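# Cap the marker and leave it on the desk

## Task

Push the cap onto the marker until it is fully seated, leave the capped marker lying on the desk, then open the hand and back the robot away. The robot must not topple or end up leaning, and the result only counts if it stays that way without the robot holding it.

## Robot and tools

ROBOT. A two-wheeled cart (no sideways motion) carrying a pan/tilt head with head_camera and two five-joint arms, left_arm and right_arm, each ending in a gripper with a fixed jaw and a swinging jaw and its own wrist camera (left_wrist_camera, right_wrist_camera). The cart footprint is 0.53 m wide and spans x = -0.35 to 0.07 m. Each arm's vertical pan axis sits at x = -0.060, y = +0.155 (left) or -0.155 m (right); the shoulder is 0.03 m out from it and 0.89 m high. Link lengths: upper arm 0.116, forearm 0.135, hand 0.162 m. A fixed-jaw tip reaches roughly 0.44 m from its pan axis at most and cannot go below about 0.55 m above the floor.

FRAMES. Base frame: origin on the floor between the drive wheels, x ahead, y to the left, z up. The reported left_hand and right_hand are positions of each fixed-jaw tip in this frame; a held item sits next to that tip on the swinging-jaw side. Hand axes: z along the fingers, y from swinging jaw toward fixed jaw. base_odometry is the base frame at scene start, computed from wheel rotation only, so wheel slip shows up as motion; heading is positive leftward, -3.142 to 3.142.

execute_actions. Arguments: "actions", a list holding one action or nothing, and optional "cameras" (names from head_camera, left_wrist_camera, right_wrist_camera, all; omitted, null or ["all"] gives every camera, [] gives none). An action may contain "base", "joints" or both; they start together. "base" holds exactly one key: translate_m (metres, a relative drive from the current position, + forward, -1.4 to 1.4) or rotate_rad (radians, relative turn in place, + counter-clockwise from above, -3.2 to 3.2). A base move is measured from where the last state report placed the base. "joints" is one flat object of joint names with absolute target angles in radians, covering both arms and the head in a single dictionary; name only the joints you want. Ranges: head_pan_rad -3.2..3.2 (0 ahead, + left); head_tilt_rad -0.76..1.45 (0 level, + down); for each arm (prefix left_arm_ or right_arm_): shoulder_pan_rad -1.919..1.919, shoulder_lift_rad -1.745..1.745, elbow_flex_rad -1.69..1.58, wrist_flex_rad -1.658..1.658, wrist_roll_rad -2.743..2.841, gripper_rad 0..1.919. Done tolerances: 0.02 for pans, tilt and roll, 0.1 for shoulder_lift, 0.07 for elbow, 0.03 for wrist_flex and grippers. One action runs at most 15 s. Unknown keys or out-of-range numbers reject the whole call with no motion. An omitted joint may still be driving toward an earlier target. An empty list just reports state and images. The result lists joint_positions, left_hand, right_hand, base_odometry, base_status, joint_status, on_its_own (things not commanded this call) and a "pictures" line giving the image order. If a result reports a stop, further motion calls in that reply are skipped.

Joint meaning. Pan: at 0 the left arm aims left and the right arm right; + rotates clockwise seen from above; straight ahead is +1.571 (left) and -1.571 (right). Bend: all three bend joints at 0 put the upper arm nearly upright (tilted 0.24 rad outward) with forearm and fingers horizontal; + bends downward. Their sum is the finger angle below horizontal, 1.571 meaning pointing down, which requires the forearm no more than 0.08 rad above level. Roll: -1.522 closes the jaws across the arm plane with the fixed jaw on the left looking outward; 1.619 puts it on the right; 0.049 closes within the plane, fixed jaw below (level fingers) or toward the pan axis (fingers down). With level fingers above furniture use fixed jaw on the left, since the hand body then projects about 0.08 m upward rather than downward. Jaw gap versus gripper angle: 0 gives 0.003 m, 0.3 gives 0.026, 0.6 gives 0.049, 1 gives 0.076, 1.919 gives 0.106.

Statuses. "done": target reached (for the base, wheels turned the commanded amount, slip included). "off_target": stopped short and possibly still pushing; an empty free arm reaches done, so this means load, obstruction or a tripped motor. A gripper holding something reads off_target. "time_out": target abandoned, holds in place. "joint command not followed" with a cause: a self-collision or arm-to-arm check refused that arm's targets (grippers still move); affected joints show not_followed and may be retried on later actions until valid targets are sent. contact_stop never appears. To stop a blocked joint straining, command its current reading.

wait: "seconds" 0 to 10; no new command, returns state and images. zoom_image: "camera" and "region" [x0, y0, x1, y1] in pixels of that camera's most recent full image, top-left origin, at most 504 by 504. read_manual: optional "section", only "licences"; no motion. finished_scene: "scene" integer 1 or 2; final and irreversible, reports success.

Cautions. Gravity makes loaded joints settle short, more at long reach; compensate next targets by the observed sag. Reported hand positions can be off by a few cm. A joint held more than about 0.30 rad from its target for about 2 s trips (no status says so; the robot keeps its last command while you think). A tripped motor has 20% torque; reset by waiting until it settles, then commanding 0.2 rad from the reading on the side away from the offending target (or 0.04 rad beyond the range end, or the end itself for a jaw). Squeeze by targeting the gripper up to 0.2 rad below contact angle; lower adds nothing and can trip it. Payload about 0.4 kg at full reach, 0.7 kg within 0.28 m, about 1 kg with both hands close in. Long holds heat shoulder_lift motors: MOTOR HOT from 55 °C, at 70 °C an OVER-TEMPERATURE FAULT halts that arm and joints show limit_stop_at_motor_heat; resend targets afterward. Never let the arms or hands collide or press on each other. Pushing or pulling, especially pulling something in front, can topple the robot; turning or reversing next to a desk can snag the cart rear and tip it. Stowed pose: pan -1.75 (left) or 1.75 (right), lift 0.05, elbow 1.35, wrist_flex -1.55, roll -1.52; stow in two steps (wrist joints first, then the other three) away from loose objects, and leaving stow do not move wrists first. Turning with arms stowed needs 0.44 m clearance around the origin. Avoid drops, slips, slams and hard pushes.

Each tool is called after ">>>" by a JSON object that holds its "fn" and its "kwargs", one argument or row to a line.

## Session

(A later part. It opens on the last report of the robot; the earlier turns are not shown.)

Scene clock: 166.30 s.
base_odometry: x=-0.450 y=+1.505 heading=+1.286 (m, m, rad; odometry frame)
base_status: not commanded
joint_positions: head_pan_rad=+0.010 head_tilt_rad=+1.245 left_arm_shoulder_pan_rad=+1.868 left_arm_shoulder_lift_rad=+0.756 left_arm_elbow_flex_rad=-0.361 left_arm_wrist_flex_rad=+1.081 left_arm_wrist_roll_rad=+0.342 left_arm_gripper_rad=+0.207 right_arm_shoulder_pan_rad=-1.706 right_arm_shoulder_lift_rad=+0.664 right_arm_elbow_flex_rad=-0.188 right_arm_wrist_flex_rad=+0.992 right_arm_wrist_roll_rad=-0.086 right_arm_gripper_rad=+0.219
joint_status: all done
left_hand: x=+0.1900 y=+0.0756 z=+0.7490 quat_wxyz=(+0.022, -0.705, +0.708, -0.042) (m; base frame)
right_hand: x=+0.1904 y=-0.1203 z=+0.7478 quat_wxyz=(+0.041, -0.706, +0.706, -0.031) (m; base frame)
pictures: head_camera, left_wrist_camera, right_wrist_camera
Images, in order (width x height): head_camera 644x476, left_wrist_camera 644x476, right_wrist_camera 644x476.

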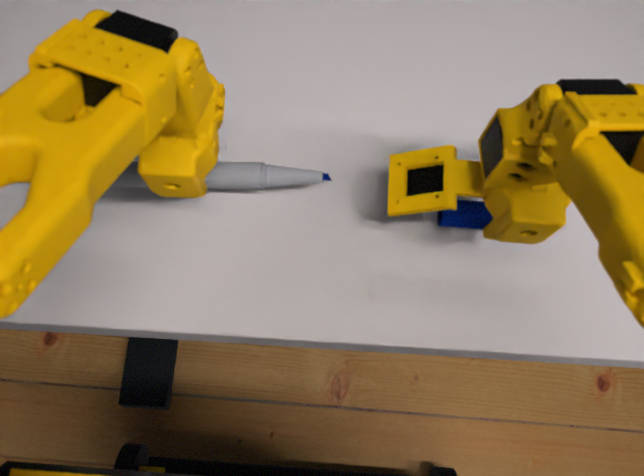

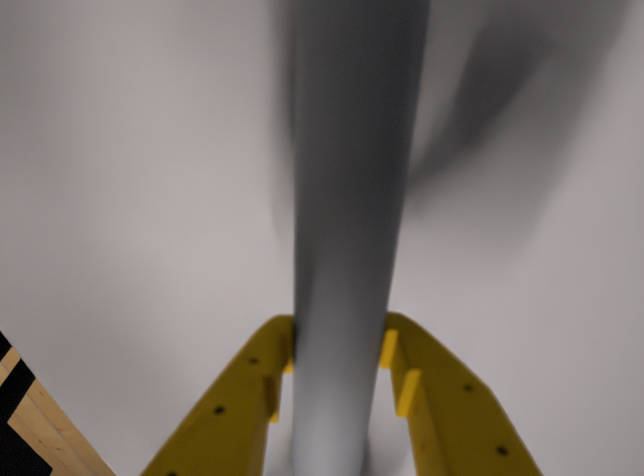

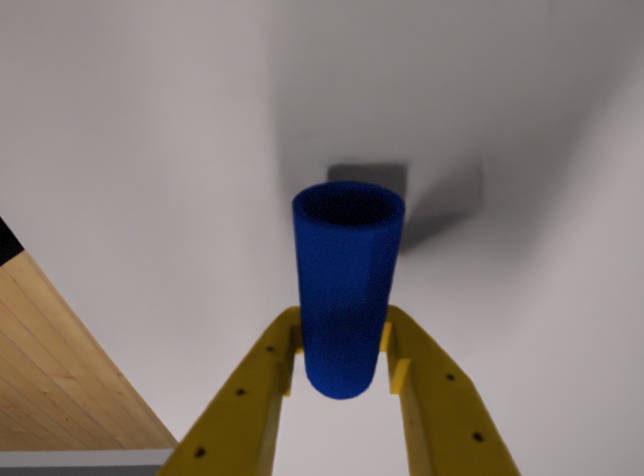

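>>> {"fn": "execute_actions", "kwargs": {
  "actions": [
    {"joints":{"left_arm_elbow_flex_rad":-0.26,"left_arm_wrist_flex_rad":0.97}}
  ],
  "cameras": ["head_camera","left_wrist_camera"]
}}

Scene clock: 174.60 s.
base_odometry: x=-0.450 y=+1.505 heading=+1.286 (m, m, rad; odometry frame)
base_status: not commanded
joint_positions: head_pan_rad=+0.010 head_tilt_rad=+1.245 left_arm_shoulder_pan_rad=+1.868 left_arm_shoulder_lift_rad=+0.753 left_arm_elbow_flex_rad=-0.258 left_arm_wrist_flex_rad=+0.983 left_arm_wrist_roll_rad=+0.342 left_arm_gripper_rad=+0.207 right_arm_shoulder_pan_rad=-1.706 right_arm_shoulder_lift_rad=+0.664 right_arm_elbow_flex_rad=-0.188 right_arm_wrist_flex_rad=+0.992 right_arm_wrist_roll_rad=-0.086 right_arm_gripper_rad=+0.219
joint_status: all done
left_hand: x=+0.1845 y=+0.0773 z=+0.7370 quat_wxyz=(+0.022, -0.705, +0.708, -0.041) (m; base frame)
right_hand: x=+0.1904 y=-0.1203 z=+0.7478 quat_wxyz=(+0.041, -0.706, +0.706, -0.031) (m; base frame)
pictures: head_camera, left_wrist_camera
Images, in order (width x height): head_camera 644x476, left_wrist_camera 644x476.

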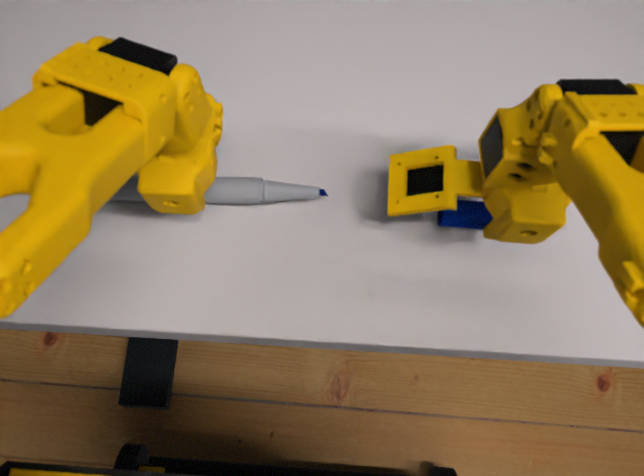

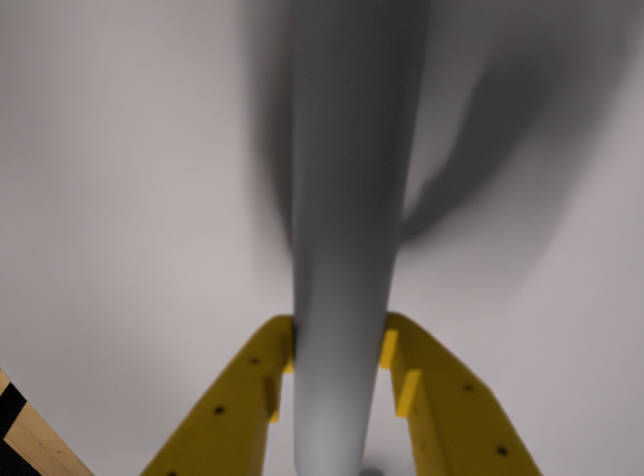

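>>> {"fn": "execute_actions", "kwargs": {
  "actions": [
    {"joints":{"left_arm_elbow_flex_rad":-0.20,"left_arm_wrist_flex_rad":0.91,"left_arm_gripper_rad":0.19}}
  ],
  "cameras": ["head_camera"]
}}

>>> {"fn": "execute_actions", "kwargs": {
  "actions": [
    {"joints":{"left_arm_gripper_rad":0.45}}
  ],
  "cameras": ["head_camera","left_wrist_camera"]
}}

Scene clock: 179.23 s.
base_odometry: x=-0.450 y=+1.505 heading=+1.286 (m, m, rad; odometry frame)
base_status: not commanded
joint_positions: head_pan_rad=+0.010 head_tilt_rad=+1.245 left_arm_shoulder_pan_rad=+1.868 left_arm_shoulder_lift_rad=+0.750 left_arm_elbow_flex_rad=-0.197 left_arm_wrist_flex_rad=+0.924 left_arm_wrist_roll_rad=+0.342 left_arm_gripper_rad=+0.212 right_arm_shoulder_pan_rad=-1.706 right_arm_shoulder_lift_rad=+0.664 right_arm_elbow_flex_rad=-0.188 right_arm_wrist_flex_rad=+0.992 right_arm_wrist_roll_rad=-0.086 right_arm_gripper_rad=+0.219
joint_status: all done
left_hand: x=+0.1808 y=+0.0784 z=+0.7303 quat_wxyz=(+0.022, -0.705, +0.708, -0.041) (m; base frame)
right_hand: x=+0.1904 y=-0.1203 z=+0.7478 quat_wxyz=(+0.041, -0.706, +0.706, -0.031) (m; base frame)
pictures: head_camera
Images, in order (width x height): head_camera 644x476.

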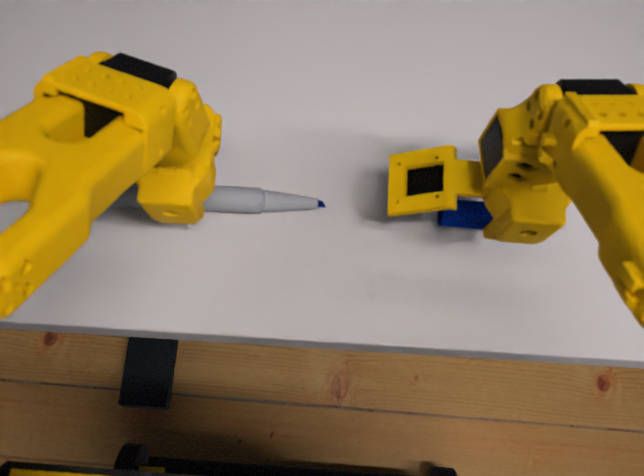

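Scene clock: 179.87 s.
base_odometry: x=-0.450 y=+1.505 heading=+1.286 (m, m, rad; odometry frame)
base_status: not commanded
joint_positions: head_pan_rad=+0.010 head_tilt_rad=+1.245 left_arm_shoulder_pan_rad=+1.868 left_arm_shoulder_lift_rad=+0.750 left_arm_elbow_flex_rad=-0.197 left_arm_wrist_flex_rad=+0.923 left_arm_wrist_roll_rad=+0.342 left_arm_gripper_rad=+0.439 right_arm_shoulder_pan_rad=-1.706 right_arm_shoulder_lift_rad=+0.664 right_arm_elbow_flex_rad=-0.188 right_arm_wrist_flex_rad=+0.992 right_arm_wrist_roll_rad=-0.086 right_arm_gripper_rad=+0.219
joint_status: all done
left_hand: x=+0.1810 y=+0.0784 z=+0.7303 quat_wxyz=(+0.022, -0.705, +0.708, -0.042) (m; base frame)
right_hand: x=+0.1904 y=-0.1203 z=+0.7478 quat_wxyz=(+0.041, -0.706, +0.706, -0.031) (m; base frame)
pictures: head_camera, left_wrist_camera
Images, in order (width x height): head_camera 644x476, left_wrist_camera 644x476.

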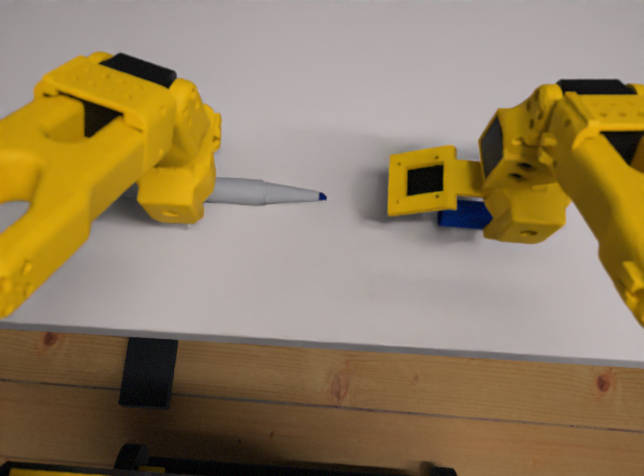

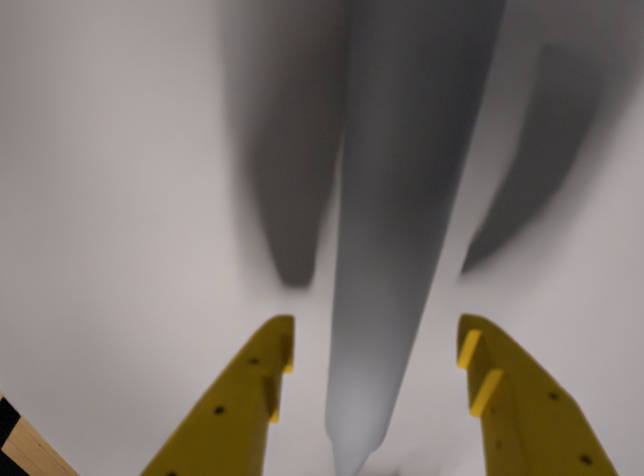

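>>> {"fn": "execute_actions", "kwargs": {
  "actions": [
    {"joints":{"left_arm_shoulder_pan_rad":1.63,"left_arm_wrist_roll_rad":0.103,"left_arm_wrist_flex_rad":0.96}}
  ],
  "cameras": ["head_camera","left_wrist_camera"]
}}

Scene clock: 184.83 s.
base_odometry: x=-0.450 y=+1.505 heading=+1.286 (m, m, rad; odometry frame)
base_status: not commanded
joint_positions: head_pan_rad=+0.010 head_tilt_rad=+1.245 left_arm_shoulder_pan_rad=+1.642 left_arm_shoulder_lift_rad=+0.750 left_arm_elbow_flex_rad=-0.197 left_arm_wrist_flex_rad=+0.950 left_arm_wrist_roll_rad=+0.111 left_arm_gripper_rad=+0.440 right_arm_shoulder_pan_rad=-1.706 right_arm_shoulder_lift_rad=+0.664 right_arm_elbow_flex_rad=-0.188 right_arm_wrist_flex_rad=+0.992 right_arm_wrist_roll_rad=-0.086 right_arm_gripper_rad=+0.219
joint_status: all done
left_hand: x=+0.1874 y=+0.1363 z=+0.7301 quat_wxyz=(+0.022, -0.703, +0.710, -0.025) (m; base frame)
right_hand: x=+0.1904 y=-0.1203 z=+0.7478 quat_wxyz=(+0.041, -0.706, +0.706, -0.031) (m; base frame)
pictures: head_camera, left_wrist_camera
Images, in order (width x height): head_camera 644x476, left_wrist_camera 644x476.

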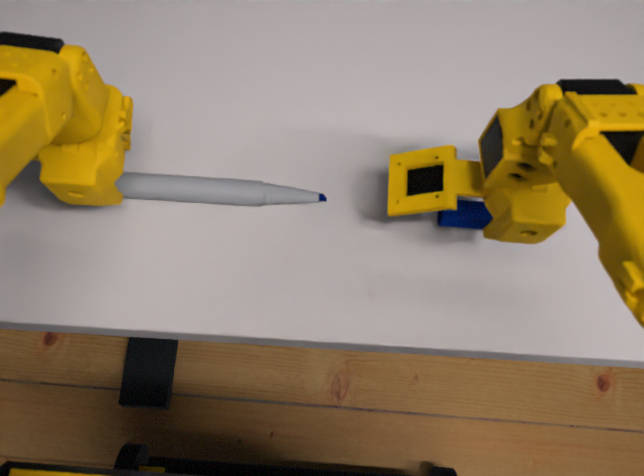

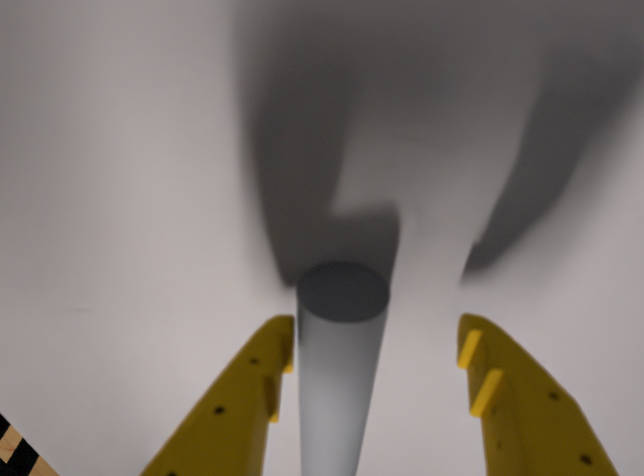

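>>> {"fn": "execute_actions", "kwargs": {
  "actions": [
    {"joints":{"left_arm_elbow_flex_rad":-0.17,"left_arm_wrist_flex_rad":0.92,"right_arm_shoulder_pan_rad":-1.836,"right_arm_wrist_roll_rad":-0.217,"right_arm_shoulder_lift_rad":0.785,"right_arm_elbow_flex_rad":-0.415,"right_arm_wrist_flex_rad":1.02}}
  ],
  "cameras": []
}}

>>> {"fn": "execute_actions", "kwargs": {
  "actions": [
    {"joints":{"left_arm_gripper_rad":0.03,"right_arm_gripper_rad":0.04}}
  ]
}}

Scene clock: 195.67 s.
base_odometry: x=-0.450 y=+1.505 heading=+1.286 (m, m, rad; odometry frame)
base_status: not commanded
joint_positions: head_pan_rad=+0.010 head_tilt_rad=+1.245 left_arm_shoulder_pan_rad=+1.642 left_arm_shoulder_lift_rad=+0.750 left_arm_elbow_flex_rad=-0.169 left_arm_wrist_flex_rad=+0.932 left_arm_wrist_roll_rad=+0.111 left_arm_gripper_rad=+0.440 right_arm_shoulder_pan_rad=-1.824 right_arm_shoulder_lift_rad=+0.805 right_arm_elbow_flex_rad=-0.382 right_arm_wrist_flex_rad=+1.014 right_arm_wrist_roll_rad=-0.209 right_arm_gripper_rad=+0.219
joint_status: all done
left_hand: x=+0.1841 y=+0.1366 z=+0.7269 quat_wxyz=(+0.019, -0.703, +0.710, -0.022) (m; base frame)
right_hand: x=+0.2008 y=-0.0858 z=+0.7410 quat_wxyz=(+0.058, -0.704, +0.707, -0.034) (m; base frame)
pictures: none
No camera images: the call's "cameras" was empty. Leave "cameras" out to get every camera's image.

Scene clock: 196.40 s.
base_odometry: x=-0.450 y=+1.505 heading=+1.286 (m, m, rad; odometry frame)
base_status: not commanded
joint_positions: head_pan_rad=+0.010 head_tilt_rad=+1.245 left_arm_shoulder_pan_rad=+1.642 left_arm_shoulder_lift_rad=+0.750 left_arm_elbow_flex_rad=-0.169 left_arm_wrist_flex_rad=+0.932 left_arm_wrist_roll_rad=+0.111 left_arm_gripper_rad=+0.205 right_arm_shoulder_pan_rad=-1.824 right_arm_shoulder_lift_rad=+0.805 right_arm_elbow_flex_rad=-0.382 right_arm_wrist_flex_rad=+1.014 right_arm_wrist_roll_rad=-0.209 right_arm_gripper_rad=+0.216
joint_status: left_arm_gripper_rad off_target (ended at +0.205, target +0.030); right_arm_gripper_rad off_target (ended at +0.216, target +0.040)
left_hand: x=+0.1841 y=+0.1366 z=+0.7269 quat_wxyz=(+0.019, -0.703, +0.710, -0.022) (m; base frame)
right_hand: x=+0.2008 y=-0.0858 z=+0.7410 quat_wxyz=(+0.058, -0.704, +0.707, -0.034) (m; base frame)
pictures: head_camera, left_wrist_camera, right_wrist_camera
Images, in order (width x height): head_camera 644x476, left_wrist_camera 644x476, right_wrist_camera 644x476.

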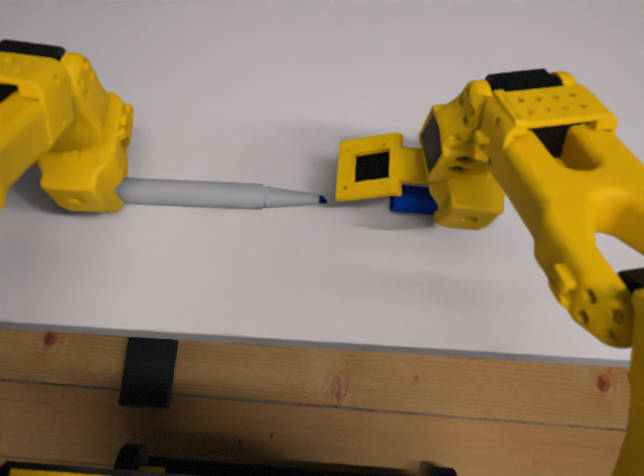

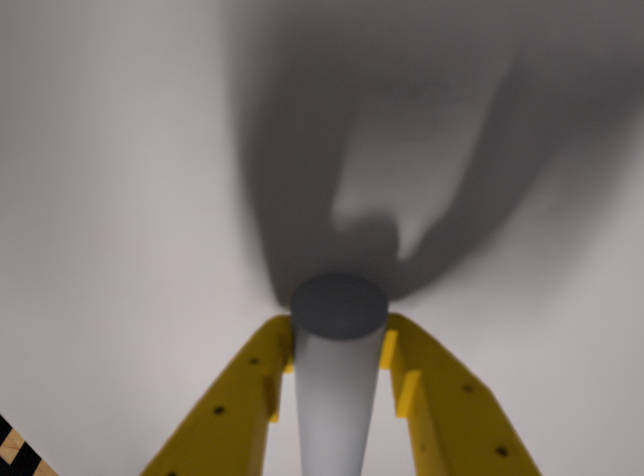

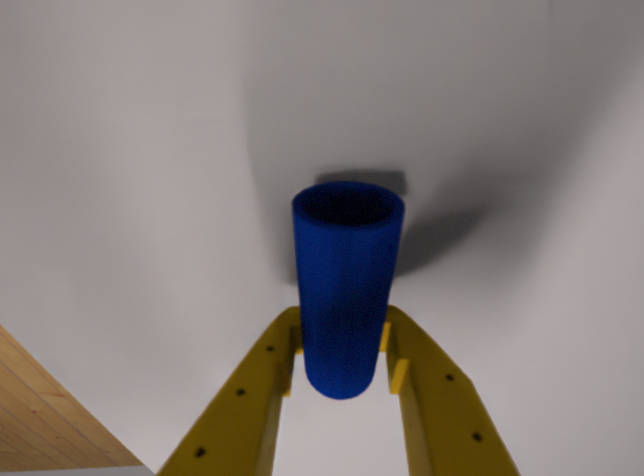

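>>> {"fn": "execute_actions", "kwargs": {
  "actions": [
    {"joints":{"left_arm_shoulder_pan_rad":1.73,"left_arm_wrist_roll_rad":0.198,"right_arm_shoulder_pan_rad":-1.91,"right_arm_wrist_roll_rad":-0.293,"right_arm_shoulder_lift_rad":0.81,"right_arm_wrist_flex_rad":0.985}}
  ]
}}

Scene clock: 205.33 s.
base_odometry: x=-0.450 y=+1.505 heading=+1.286 (m, m, rad; odometry frame)
base_status: not commanded
joint_positions: head_pan_rad=+0.010 head_tilt_rad=+1.245 left_arm_shoulder_pan_rad=+1.718 left_arm_shoulder_lift_rad=+0.750 left_arm_elbow_flex_rad=-0.169 left_arm_wrist_flex_rad=+0.932 left_arm_wrist_roll_rad=+0.190 left_arm_gripper_rad=+0.205 right_arm_shoulder_pan_rad=-1.899 right_arm_shoulder_lift_rad=+0.831 right_arm_elbow_flex_rad=-0.383 right_arm_wrist_flex_rad=+0.994 right_arm_wrist_roll_rad=-0.284 right_arm_gripper_rad=+0.216
joint_status: all done
left_hand: x=+0.1820 y=+0.1177 z=+0.7269 quat_wxyz=(+0.017, -0.705, +0.709, -0.023) (m; base frame)
right_hand: x=+0.1943 y=-0.0660 z=+0.7353 quat_wxyz=(+0.058, -0.704, +0.707, -0.028) (m; base frame)
pictures: head_camera, left_wrist_camera, right_wrist_camera
Images, in order (width x height): head_camera 644x476, left_wrist_camera 644x476, right_wrist_camera 644x476.

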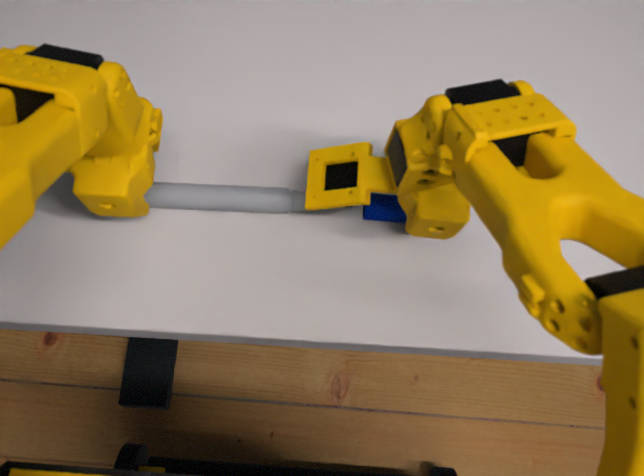

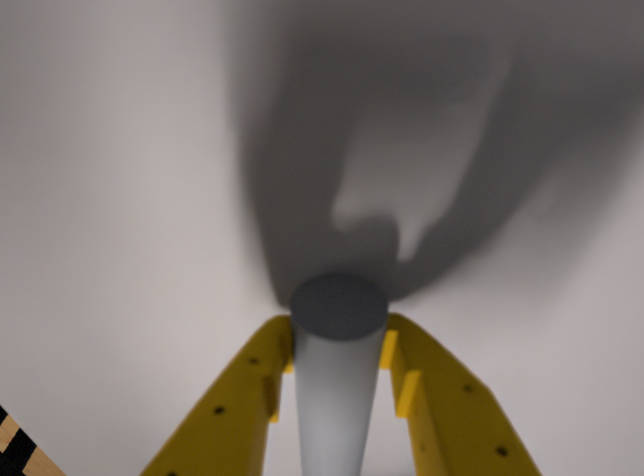

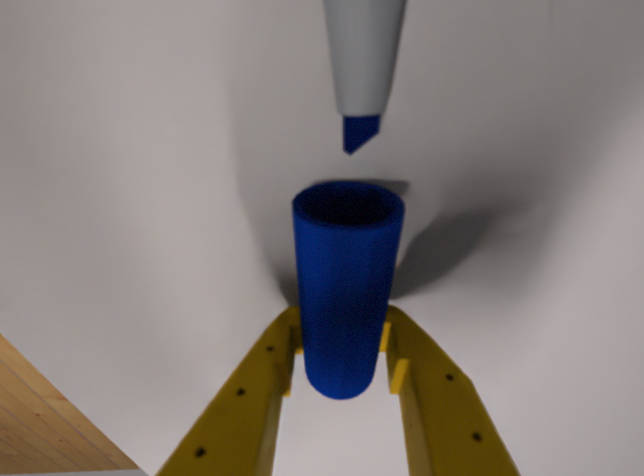

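>>> {"fn": "execute_actions", "kwargs": {
  "actions": [
    {"joints":{"left_arm_shoulder_pan_rad":1.81,"left_arm_wrist_roll_rad":0.278}}
  ]
}}

Scene clock: 208.93 s.
base_odometry: x=-0.450 y=+1.505 heading=+1.286 (m, m, rad; odometry frame)
base_status: not commanded
joint_positions: head_pan_rad=+0.010 head_tilt_rad=+1.245 left_arm_shoulder_pan_rad=+1.799 left_arm_shoulder_lift_rad=+0.750 left_arm_elbow_flex_rad=-0.169 left_arm_wrist_flex_rad=+0.932 left_arm_wrist_roll_rad=+0.270 left_arm_gripper_rad=+0.205 right_arm_shoulder_pan_rad=-1.899 right_arm_shoulder_lift_rad=+0.831 right_arm_elbow_flex_rad=-0.383 right_arm_wrist_flex_rad=+0.994 right_arm_wrist_roll_rad=-0.284 right_arm_gripper_rad=+0.216
joint_status: all done
left_hand: x=+0.1781 y=+0.0975 z=+0.7269 quat_wxyz=(+0.015, -0.704, +0.709, -0.025) (m; base frame)
right_hand: x=+0.1943 y=-0.0660 z=+0.7353 quat_wxyz=(+0.058, -0.704, +0.707, -0.028) (m; base frame)
pictures: head_camera, left_wrist_camera, right_wrist_camera
Images, in order (width x height): head_camera 644x476, left_wrist_camera 644x476, right_wrist_camera 644x476.

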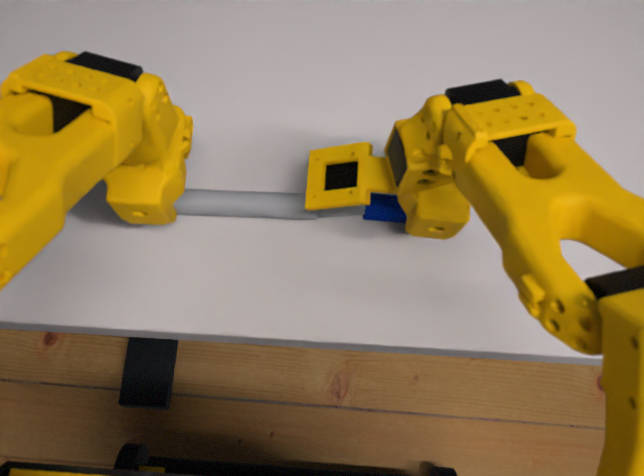

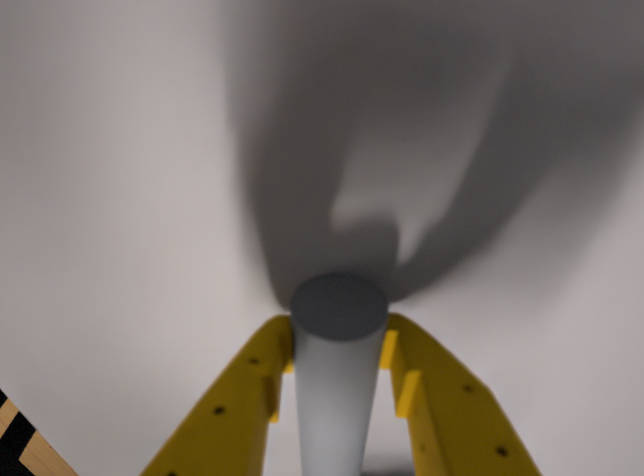

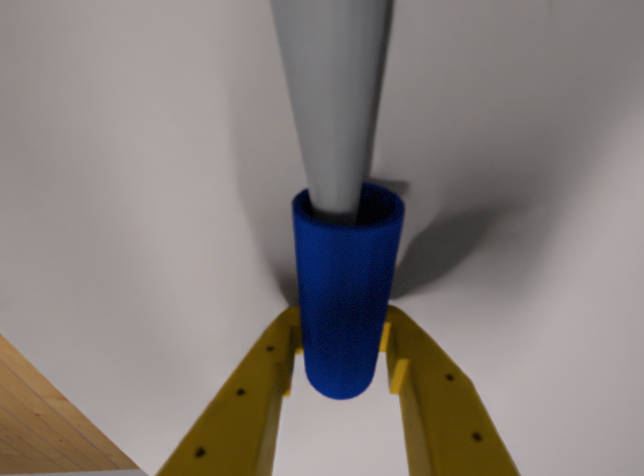

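>>> {"fn": "execute_actions", "kwargs": {
  "actions": [
    {"joints":{"left_arm_shoulder_pan_rad":1.88,"left_arm_wrist_roll_rad":0.348,"left_arm_wrist_flex_rad":0.86}}
  ]
}}

Scene clock: 213.77 s.
base_odometry: x=-0.450 y=+1.505 heading=+1.286 (m, m, rad; odometry frame)
base_status: not commanded
joint_positions: head_pan_rad=+0.010 head_tilt_rad=+1.245 left_arm_shoulder_pan_rad=+1.868 left_arm_shoulder_lift_rad=+0.750 left_arm_elbow_flex_rad=-0.168 left_arm_wrist_flex_rad=+0.874 left_arm_wrist_roll_rad=+0.339 left_arm_gripper_rad=+0.205 right_arm_shoulder_pan_rad=-1.899 right_arm_shoulder_lift_rad=+0.831 right_arm_elbow_flex_rad=-0.383 right_arm_wrist_flex_rad=+0.994 right_arm_wrist_roll_rad=-0.284 right_arm_gripper_rad=+0.216
joint_status: all done
left_hand: x=+0.1822 y=+0.0780 z=+0.7271 quat_wxyz=(+0.027, -0.704, +0.708, -0.051) (m; base frame)
right_hand: x=+0.1943 y=-0.0660 z=+0.7353 quat_wxyz=(+0.058, -0.704, +0.707, -0.028) (m; base frame)
pictures: head_camera, left_wrist_camera, right_wrist_camera
Images, in order (width x height): head_camera 644x476, left_wrist_camera 644x476, right_wrist_camera 644x476.

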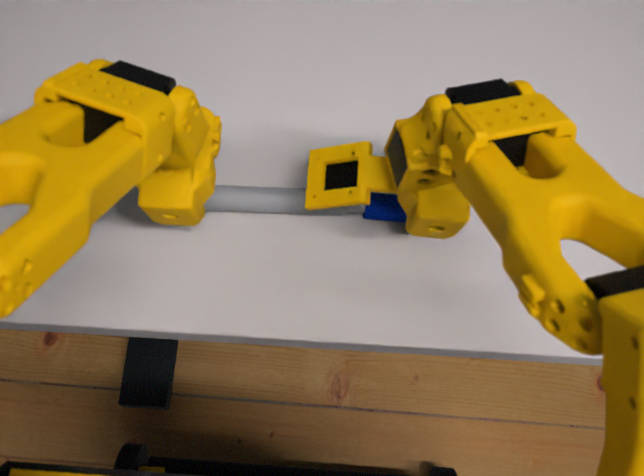

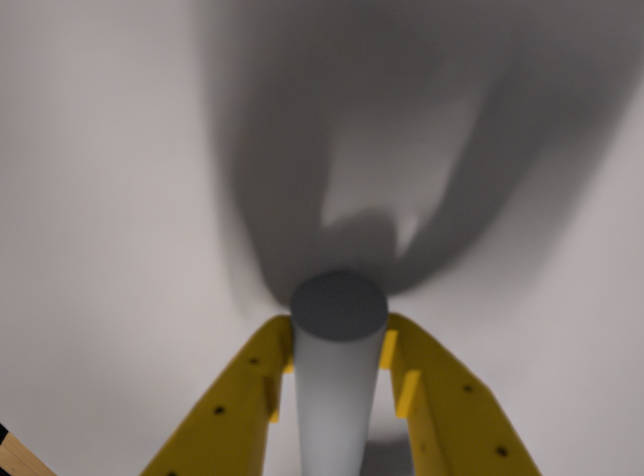

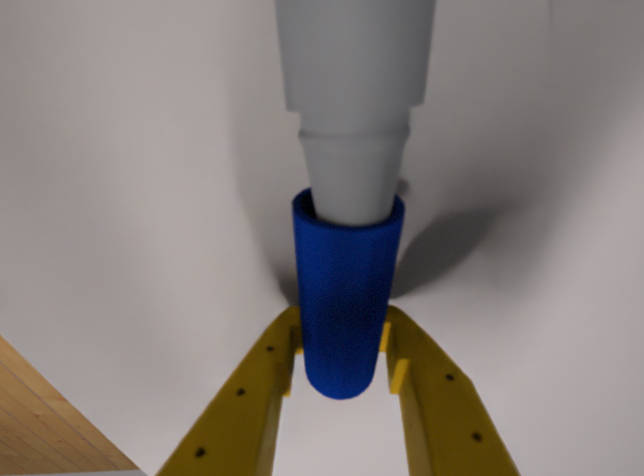

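>>> {"fn": "execute_actions", "kwargs": {
  "actions": [
    {"joints":{"left_arm_gripper_rad":0.4,"right_arm_gripper_rad":0.4}}
  ],
  "cameras": []
}}

>>> {"fn": "execute_actions", "kwargs": {
  "actions": [
    {"joints":{"left_arm_shoulder_lift_rad":0.56,"left_arm_wrist_flex_rad":1.03,"right_arm_shoulder_lift_rad":0.64,"right_arm_wrist_flex_rad":1.15}}
  ],
  "cameras": ["head_camera"]
}}

>>> {"fn": "execute_actions", "kwargs": {
  "actions": [
    {"joints":{"left_arm_shoulder_pan_rad":1.75,"left_arm_wrist_roll_rad":1.83,"left_arm_gripper_rad":0.0,"right_arm_shoulder_pan_rad":-1.725,"right_arm_wrist_roll_rad":-1.72,"right_arm_gripper_rad":0.0}}
  ]
}}

Scene clock: 238.53 s.
base_odometry: x=-0.450 y=+1.505 heading=+1.286 (m, m, rad; odometry frame)
base_status: not commanded
joint_positions: head_pan_rad=+0.010 head_tilt_rad=+1.245 left_arm_shoulder_pan_rad=+1.868 left_arm_shoulder_lift_rad=+0.750 left_arm_elbow_flex_rad=-0.168 left_arm_wrist_flex_rad=+0.872 left_arm_wrist_roll_rad=+0.339 left_arm_gripper_rad=+0.389 right_arm_shoulder_pan_rad=-1.899 right_arm_shoulder_lift_rad=+0.831 right_arm_elbow_flex_rad=-0.383 right_arm_wrist_flex_rad=+0.994 right_arm_wrist_roll_rad=-0.284 right_arm_gripper_rad=+0.391
joint_status: all done
left_hand: x=+0.1824 y=+0.0780 z=+0.7271 quat_wxyz=(+0.027, -0.704, +0.708, -0.051) (m; base frame)
right_hand: x=+0.1943 y=-0.0660 z=+0.7353 quat_wxyz=(+0.058, -0.704, +0.707, -0.028) (m; base frame)
pictures: none
No camera images: the call's "cameras" was empty. Leave "cameras" out to get every camera's image.

Scene clock: 239.37 s.
base_odometry: x=-0.450 y=+1.505 heading=+1.286 (m, m, rad; odometry frame)
base_status: not commanded
joint_positions: head_pan_rad=+0.010 head_tilt_rad=+1.245 left_arm_shoulder_pan_rad=+1.868 left_arm_shoulder_lift_rad=+0.610 left_arm_elbow_flex_rad=-0.168 left_arm_wrist_flex_rad=+1.019 left_arm_wrist_roll_rad=+0.339 left_arm_gripper_rad=+0.390 right_arm_shoulder_pan_rad=-1.899 right_arm_shoulder_lift_rad=+0.699 right_arm_elbow_flex_rad=-0.383 right_arm_wrist_flex_rad=+1.143 right_arm_wrist_roll_rad=-0.284 right_arm_gripper_rad=+0.392
joint_status: all done
left_hand: x=+0.1802 y=+0.0787 z=+0.7567 quat_wxyz=(+0.026, -0.704, +0.708, -0.048) (m; base frame)
right_hand: x=+0.1897 y=-0.0676 z=+0.7648 quat_wxyz=(+0.050, -0.705, +0.707, -0.025) (m; base frame)
pictures: head_camera
Images, in order (width x height): head_camera 644x476.

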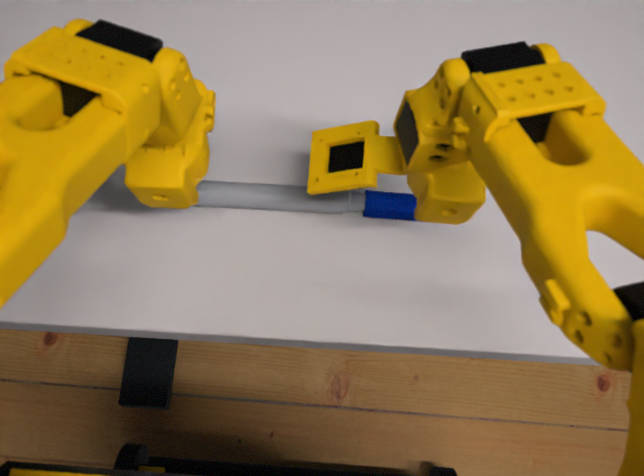

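Scene clock: 241.27 s.
base_odometry: x=-0.450 y=+1.505 heading=+1.286 (m, m, rad; odometry frame)
base_status: not commanded
joint_positions: head_pan_rad=+0.010 head_tilt_rad=+1.245 left_arm_shoulder_pan_rad=+1.761 left_arm_shoulder_lift_rad=+0.610 left_arm_elbow_flex_rad=-0.168 left_arm_wrist_flex_rad=+1.019 left_arm_wrist_roll_rad=+1.823 left_arm_gripper_rad=+0.010 right_arm_shoulder_pan_rad=-1.735 right_arm_shoulder_lift_rad=+0.699 right_arm_elbow_flex_rad=-0.383 right_arm_wrist_flex_rad=+1.143 right_arm_wrist_roll_rad=-1.712 right_arm_gripper_rad=+0.008
joint_status: all done
left_hand: x=+0.1951 y=+0.0980 z=+0.7577 quat_wxyz=(-0.011, -0.998, -0.007, -0.053) (m; base frame)
right_hand: x=+0.2084 y=-0.1027 z=+0.7658 quat_wxyz=(+0.055, +0.013, +0.998, +0.010) (m; base frame)
pictures: head_camera, left_wrist_camera, right_wrist_camera
Images, in order (width x height): head_camera 644x476, left_wrist_camera 644x476, right_wrist_camera 644x476.

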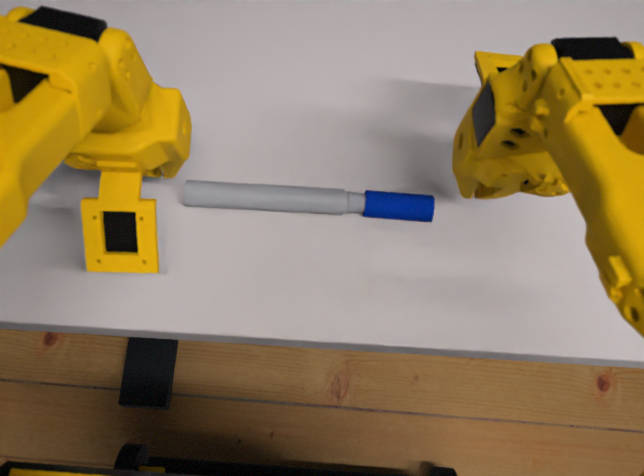

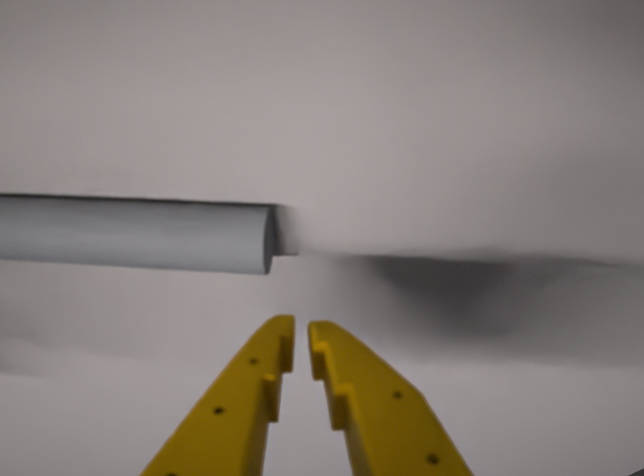

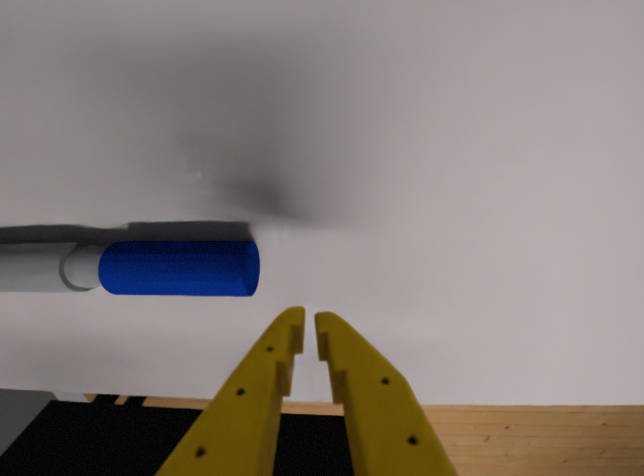

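>>> {"fn": "execute_actions", "kwargs": {
  "actions": [
    {"joints":{"left_arm_shoulder_pan_rad":1.705,"right_arm_shoulder_pan_rad":-1.705}}
  ],
  "cameras": []
}}

>>> {"fn": "execute_actions", "kwargs": {
  "actions": [
    {"joints":{"left_arm_shoulder_lift_rad":0.73,"left_arm_wrist_flex_rad":0.91,"right_arm_shoulder_lift_rad":0.805,"right_arm_wrist_flex_rad":1.05}}
  ]
}}

Scene clock: 246.77 s.
base_odometry: x=-0.450 y=+1.505 heading=+1.286 (m, m, rad; odometry frame)
base_status: not commanded
joint_positions: head_pan_rad=+0.010 head_tilt_rad=+1.245 left_arm_shoulder_pan_rad=+1.718 left_arm_shoulder_lift_rad=+0.610 left_arm_elbow_flex_rad=-0.168 left_arm_wrist_flex_rad=+1.019 left_arm_wrist_roll_rad=+1.823 left_arm_gripper_rad=+0.010 right_arm_shoulder_pan_rad=-1.717 right_arm_shoulder_lift_rad=+0.699 right_arm_elbow_flex_rad=-0.383 right_arm_wrist_flex_rad=+1.143 right_arm_wrist_roll_rad=-1.712 right_arm_gripper_rad=+0.008
joint_status: all done
left_hand: x=+0.1973 y=+0.1090 z=+0.7577 quat_wxyz=(-0.009, -0.998, -0.028, -0.054) (m; base frame)
right_hand: x=+0.2093 y=-0.1077 z=+0.7658 quat_wxyz=(+0.055, +0.022, +0.998, +0.009) (m; base frame)
pictures: none
No camera images: the call's "cameras" was empty. Leave "cameras" out to get every camera's image.

Scene clock: 247.53 s.
base_odometry: x=-0.450 y=+1.505 heading=+1.286 (m, m, rad; odometry frame)
base_status: not commanded
joint_positions: head_pan_rad=+0.010 head_tilt_rad=+1.245 left_arm_shoulder_pan_rad=+1.718 left_arm_shoulder_lift_rad=+0.742 left_arm_elbow_flex_rad=-0.168 left_arm_wrist_flex_rad=+0.923 left_arm_wrist_roll_rad=+1.823 left_arm_gripper_rad=+0.010 right_arm_shoulder_pan_rad=-1.717 right_arm_shoulder_lift_rad=+0.826 right_arm_elbow_flex_rad=-0.385 right_arm_wrist_flex_rad=+1.058 right_arm_wrist_roll_rad=-1.712 right_arm_gripper_rad=+0.008
joint_status: all done
left_hand: x=+0.1929 y=+0.1096 z=+0.7291 quat_wxyz=(-0.006, -0.999, -0.028, -0.036) (m; base frame)
right_hand: x=+0.2050 y=-0.1083 z=+0.7366 quat_wxyz=(+0.035, +0.022, +0.999, +0.006) (m; base frame)
pictures: head_camera, left_wrist_camera, right_wrist_camera
Images, in order (width x height): head_camera 644x476, left_wrist_camera 644x476, right_wrist_camera 644x476.

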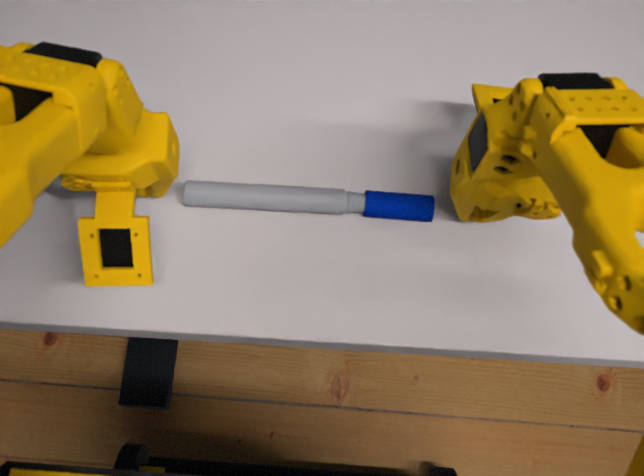

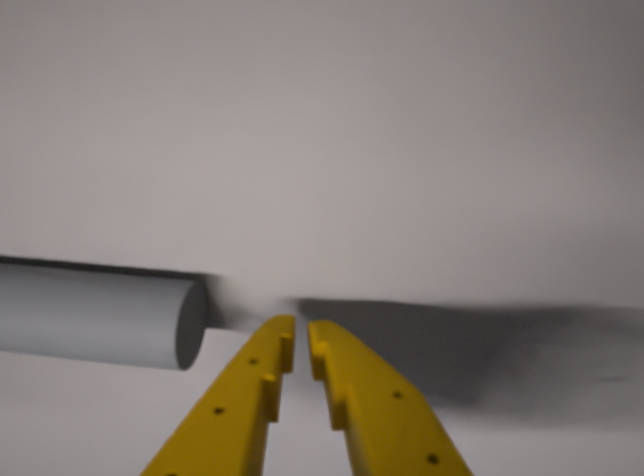

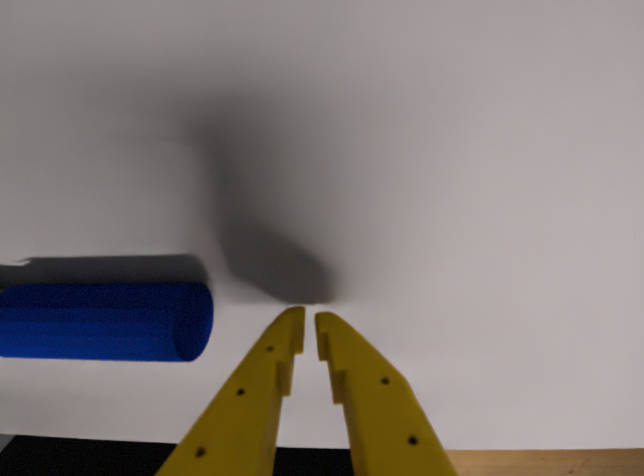

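>>> {"fn": "execute_actions", "kwargs": {
  "actions": [
    {"joints":{"left_arm_shoulder_pan_rad":1.79,"right_arm_shoulder_pan_rad":-1.79,"right_arm_wrist_flex_rad":1.0}}
  ]
}}

Scene clock: 251.80 s.
base_odometry: x=-0.450 y=+1.505 heading=+1.286 (m, m, rad; odometry frame)
base_status: not commanded
joint_positions: head_pan_rad=+0.010 head_tilt_rad=+1.245 left_arm_shoulder_pan_rad=+1.777 left_arm_shoulder_lift_rad=+0.742 left_arm_elbow_flex_rad=-0.168 left_arm_wrist_flex_rad=+0.923 left_arm_wrist_roll_rad=+1.823 left_arm_gripper_rad=+0.009 right_arm_shoulder_pan_rad=-1.778 right_arm_shoulder_lift_rad=+0.826 right_arm_elbow_flex_rad=-0.385 right_arm_wrist_flex_rad=+1.009 right_arm_wrist_roll_rad=-1.712 right_arm_gripper_rad=+0.008
joint_status: all done
left_hand: x=+0.1897 y=+0.0946 z=+0.7291 quat_wxyz=(-0.007, -0.999, +0.002, -0.036) (m; base frame)
right_hand: x=+0.2093 y=-0.0905 z=+0.7375 quat_wxyz=(+0.059, -0.009, +0.998, +0.012) (m; base frame)
pictures: head_camera, left_wrist_camera, right_wrist_camera
Images, in order (width x height): head_camera 644x476, left_wrist_camera 644x476, right_wrist_camera 644x476.

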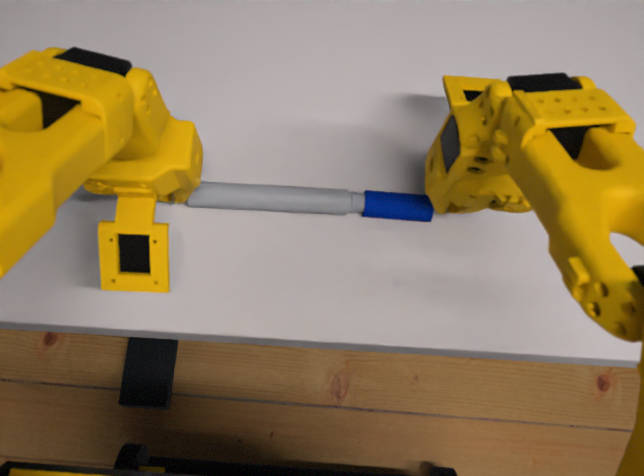

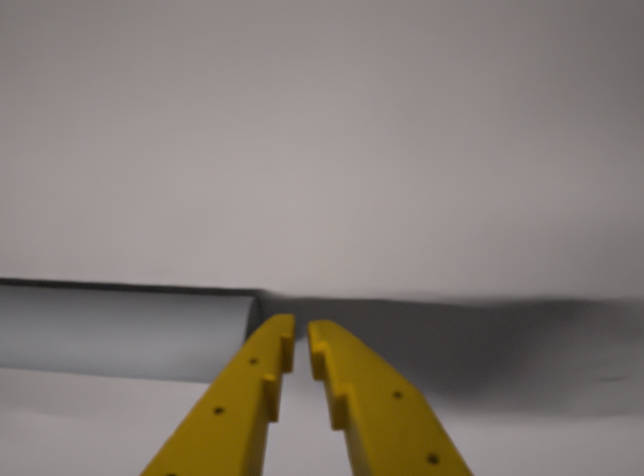

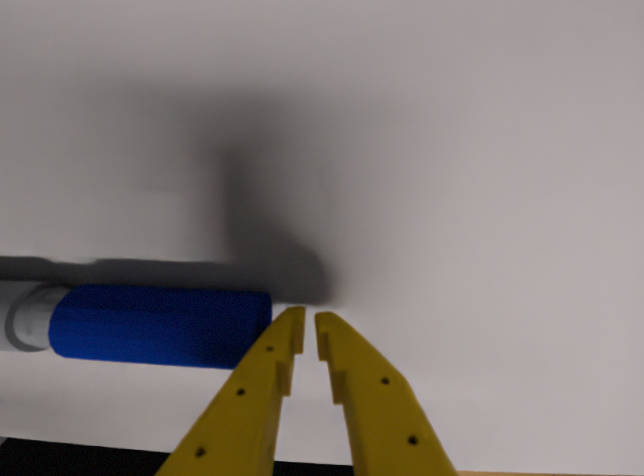

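>>> {"fn": "execute_actions", "kwargs": {
  "actions": [
    {"joints":{"left_arm_shoulder_pan_rad":1.86,"right_arm_shoulder_pan_rad":-1.86,"right_arm_wrist_roll_rad":-1.78}}
  ]
}}

Scene clock: 254.53 s.
base_odometry: x=-0.450 y=+1.505 heading=+1.286 (m, m, rad; odometry frame)
base_status: not commanded
joint_positions: head_pan_rad=+0.010 head_tilt_rad=+1.245 left_arm_shoulder_pan_rad=+1.810 left_arm_shoulder_lift_rad=+0.742 left_arm_elbow_flex_rad=-0.168 left_arm_wrist_flex_rad=+0.923 left_arm_wrist_roll_rad=+1.823 left_arm_gripper_rad=+0.009 right_arm_shoulder_pan_rad=-1.812 right_arm_shoulder_lift_rad=+0.826 right_arm_elbow_flex_rad=-0.385 right_arm_wrist_flex_rad=+1.009 right_arm_wrist_roll_rad=-1.770 right_arm_gripper_rad=+0.008
joint_status: left_arm_shoulder_pan_rad off_target (ended at +1.810, target +1.860); right_arm_shoulder_pan_rad off_target (ended at -1.811, target -1.860); the others done
left_hand: x=+0.1877 y=+0.0866 z=+0.7291 quat_wxyz=(-0.008, -0.999, +0.018, -0.036) (m; base frame)
right_hand: x=+0.2074 y=-0.0815 z=+0.7375 quat_wxyz=(+0.058, +0.004, +0.998, +0.015) (m; base frame)
pictures: head_camera, left_wrist_camera, right_wrist_camera
Images, in order (width x height): head_camera 644x476, left_wrist_camera 644x476, right_wrist_camera 644x476.

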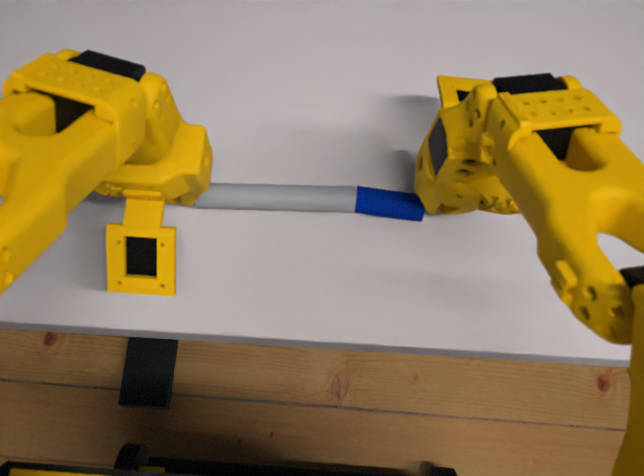

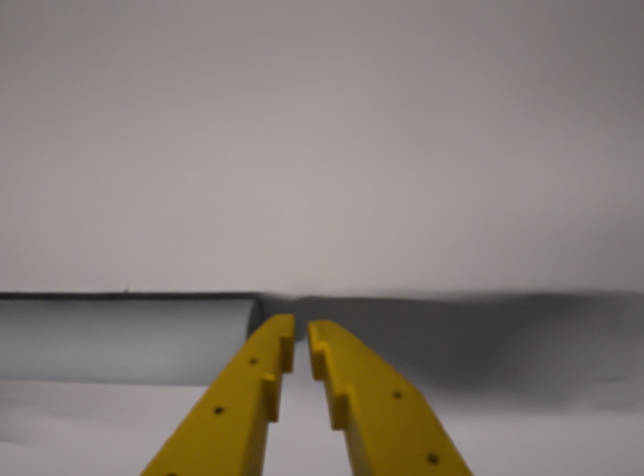

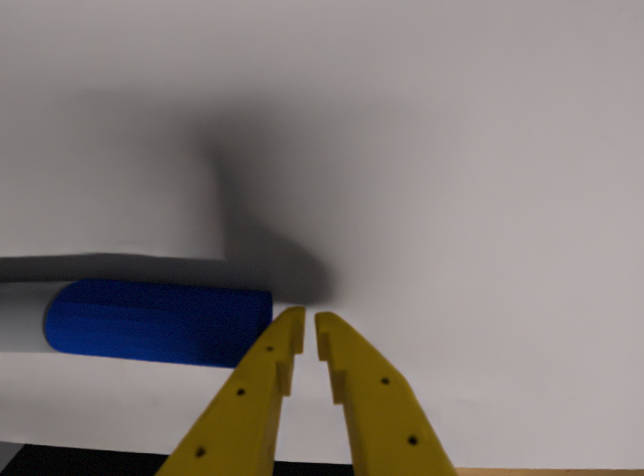

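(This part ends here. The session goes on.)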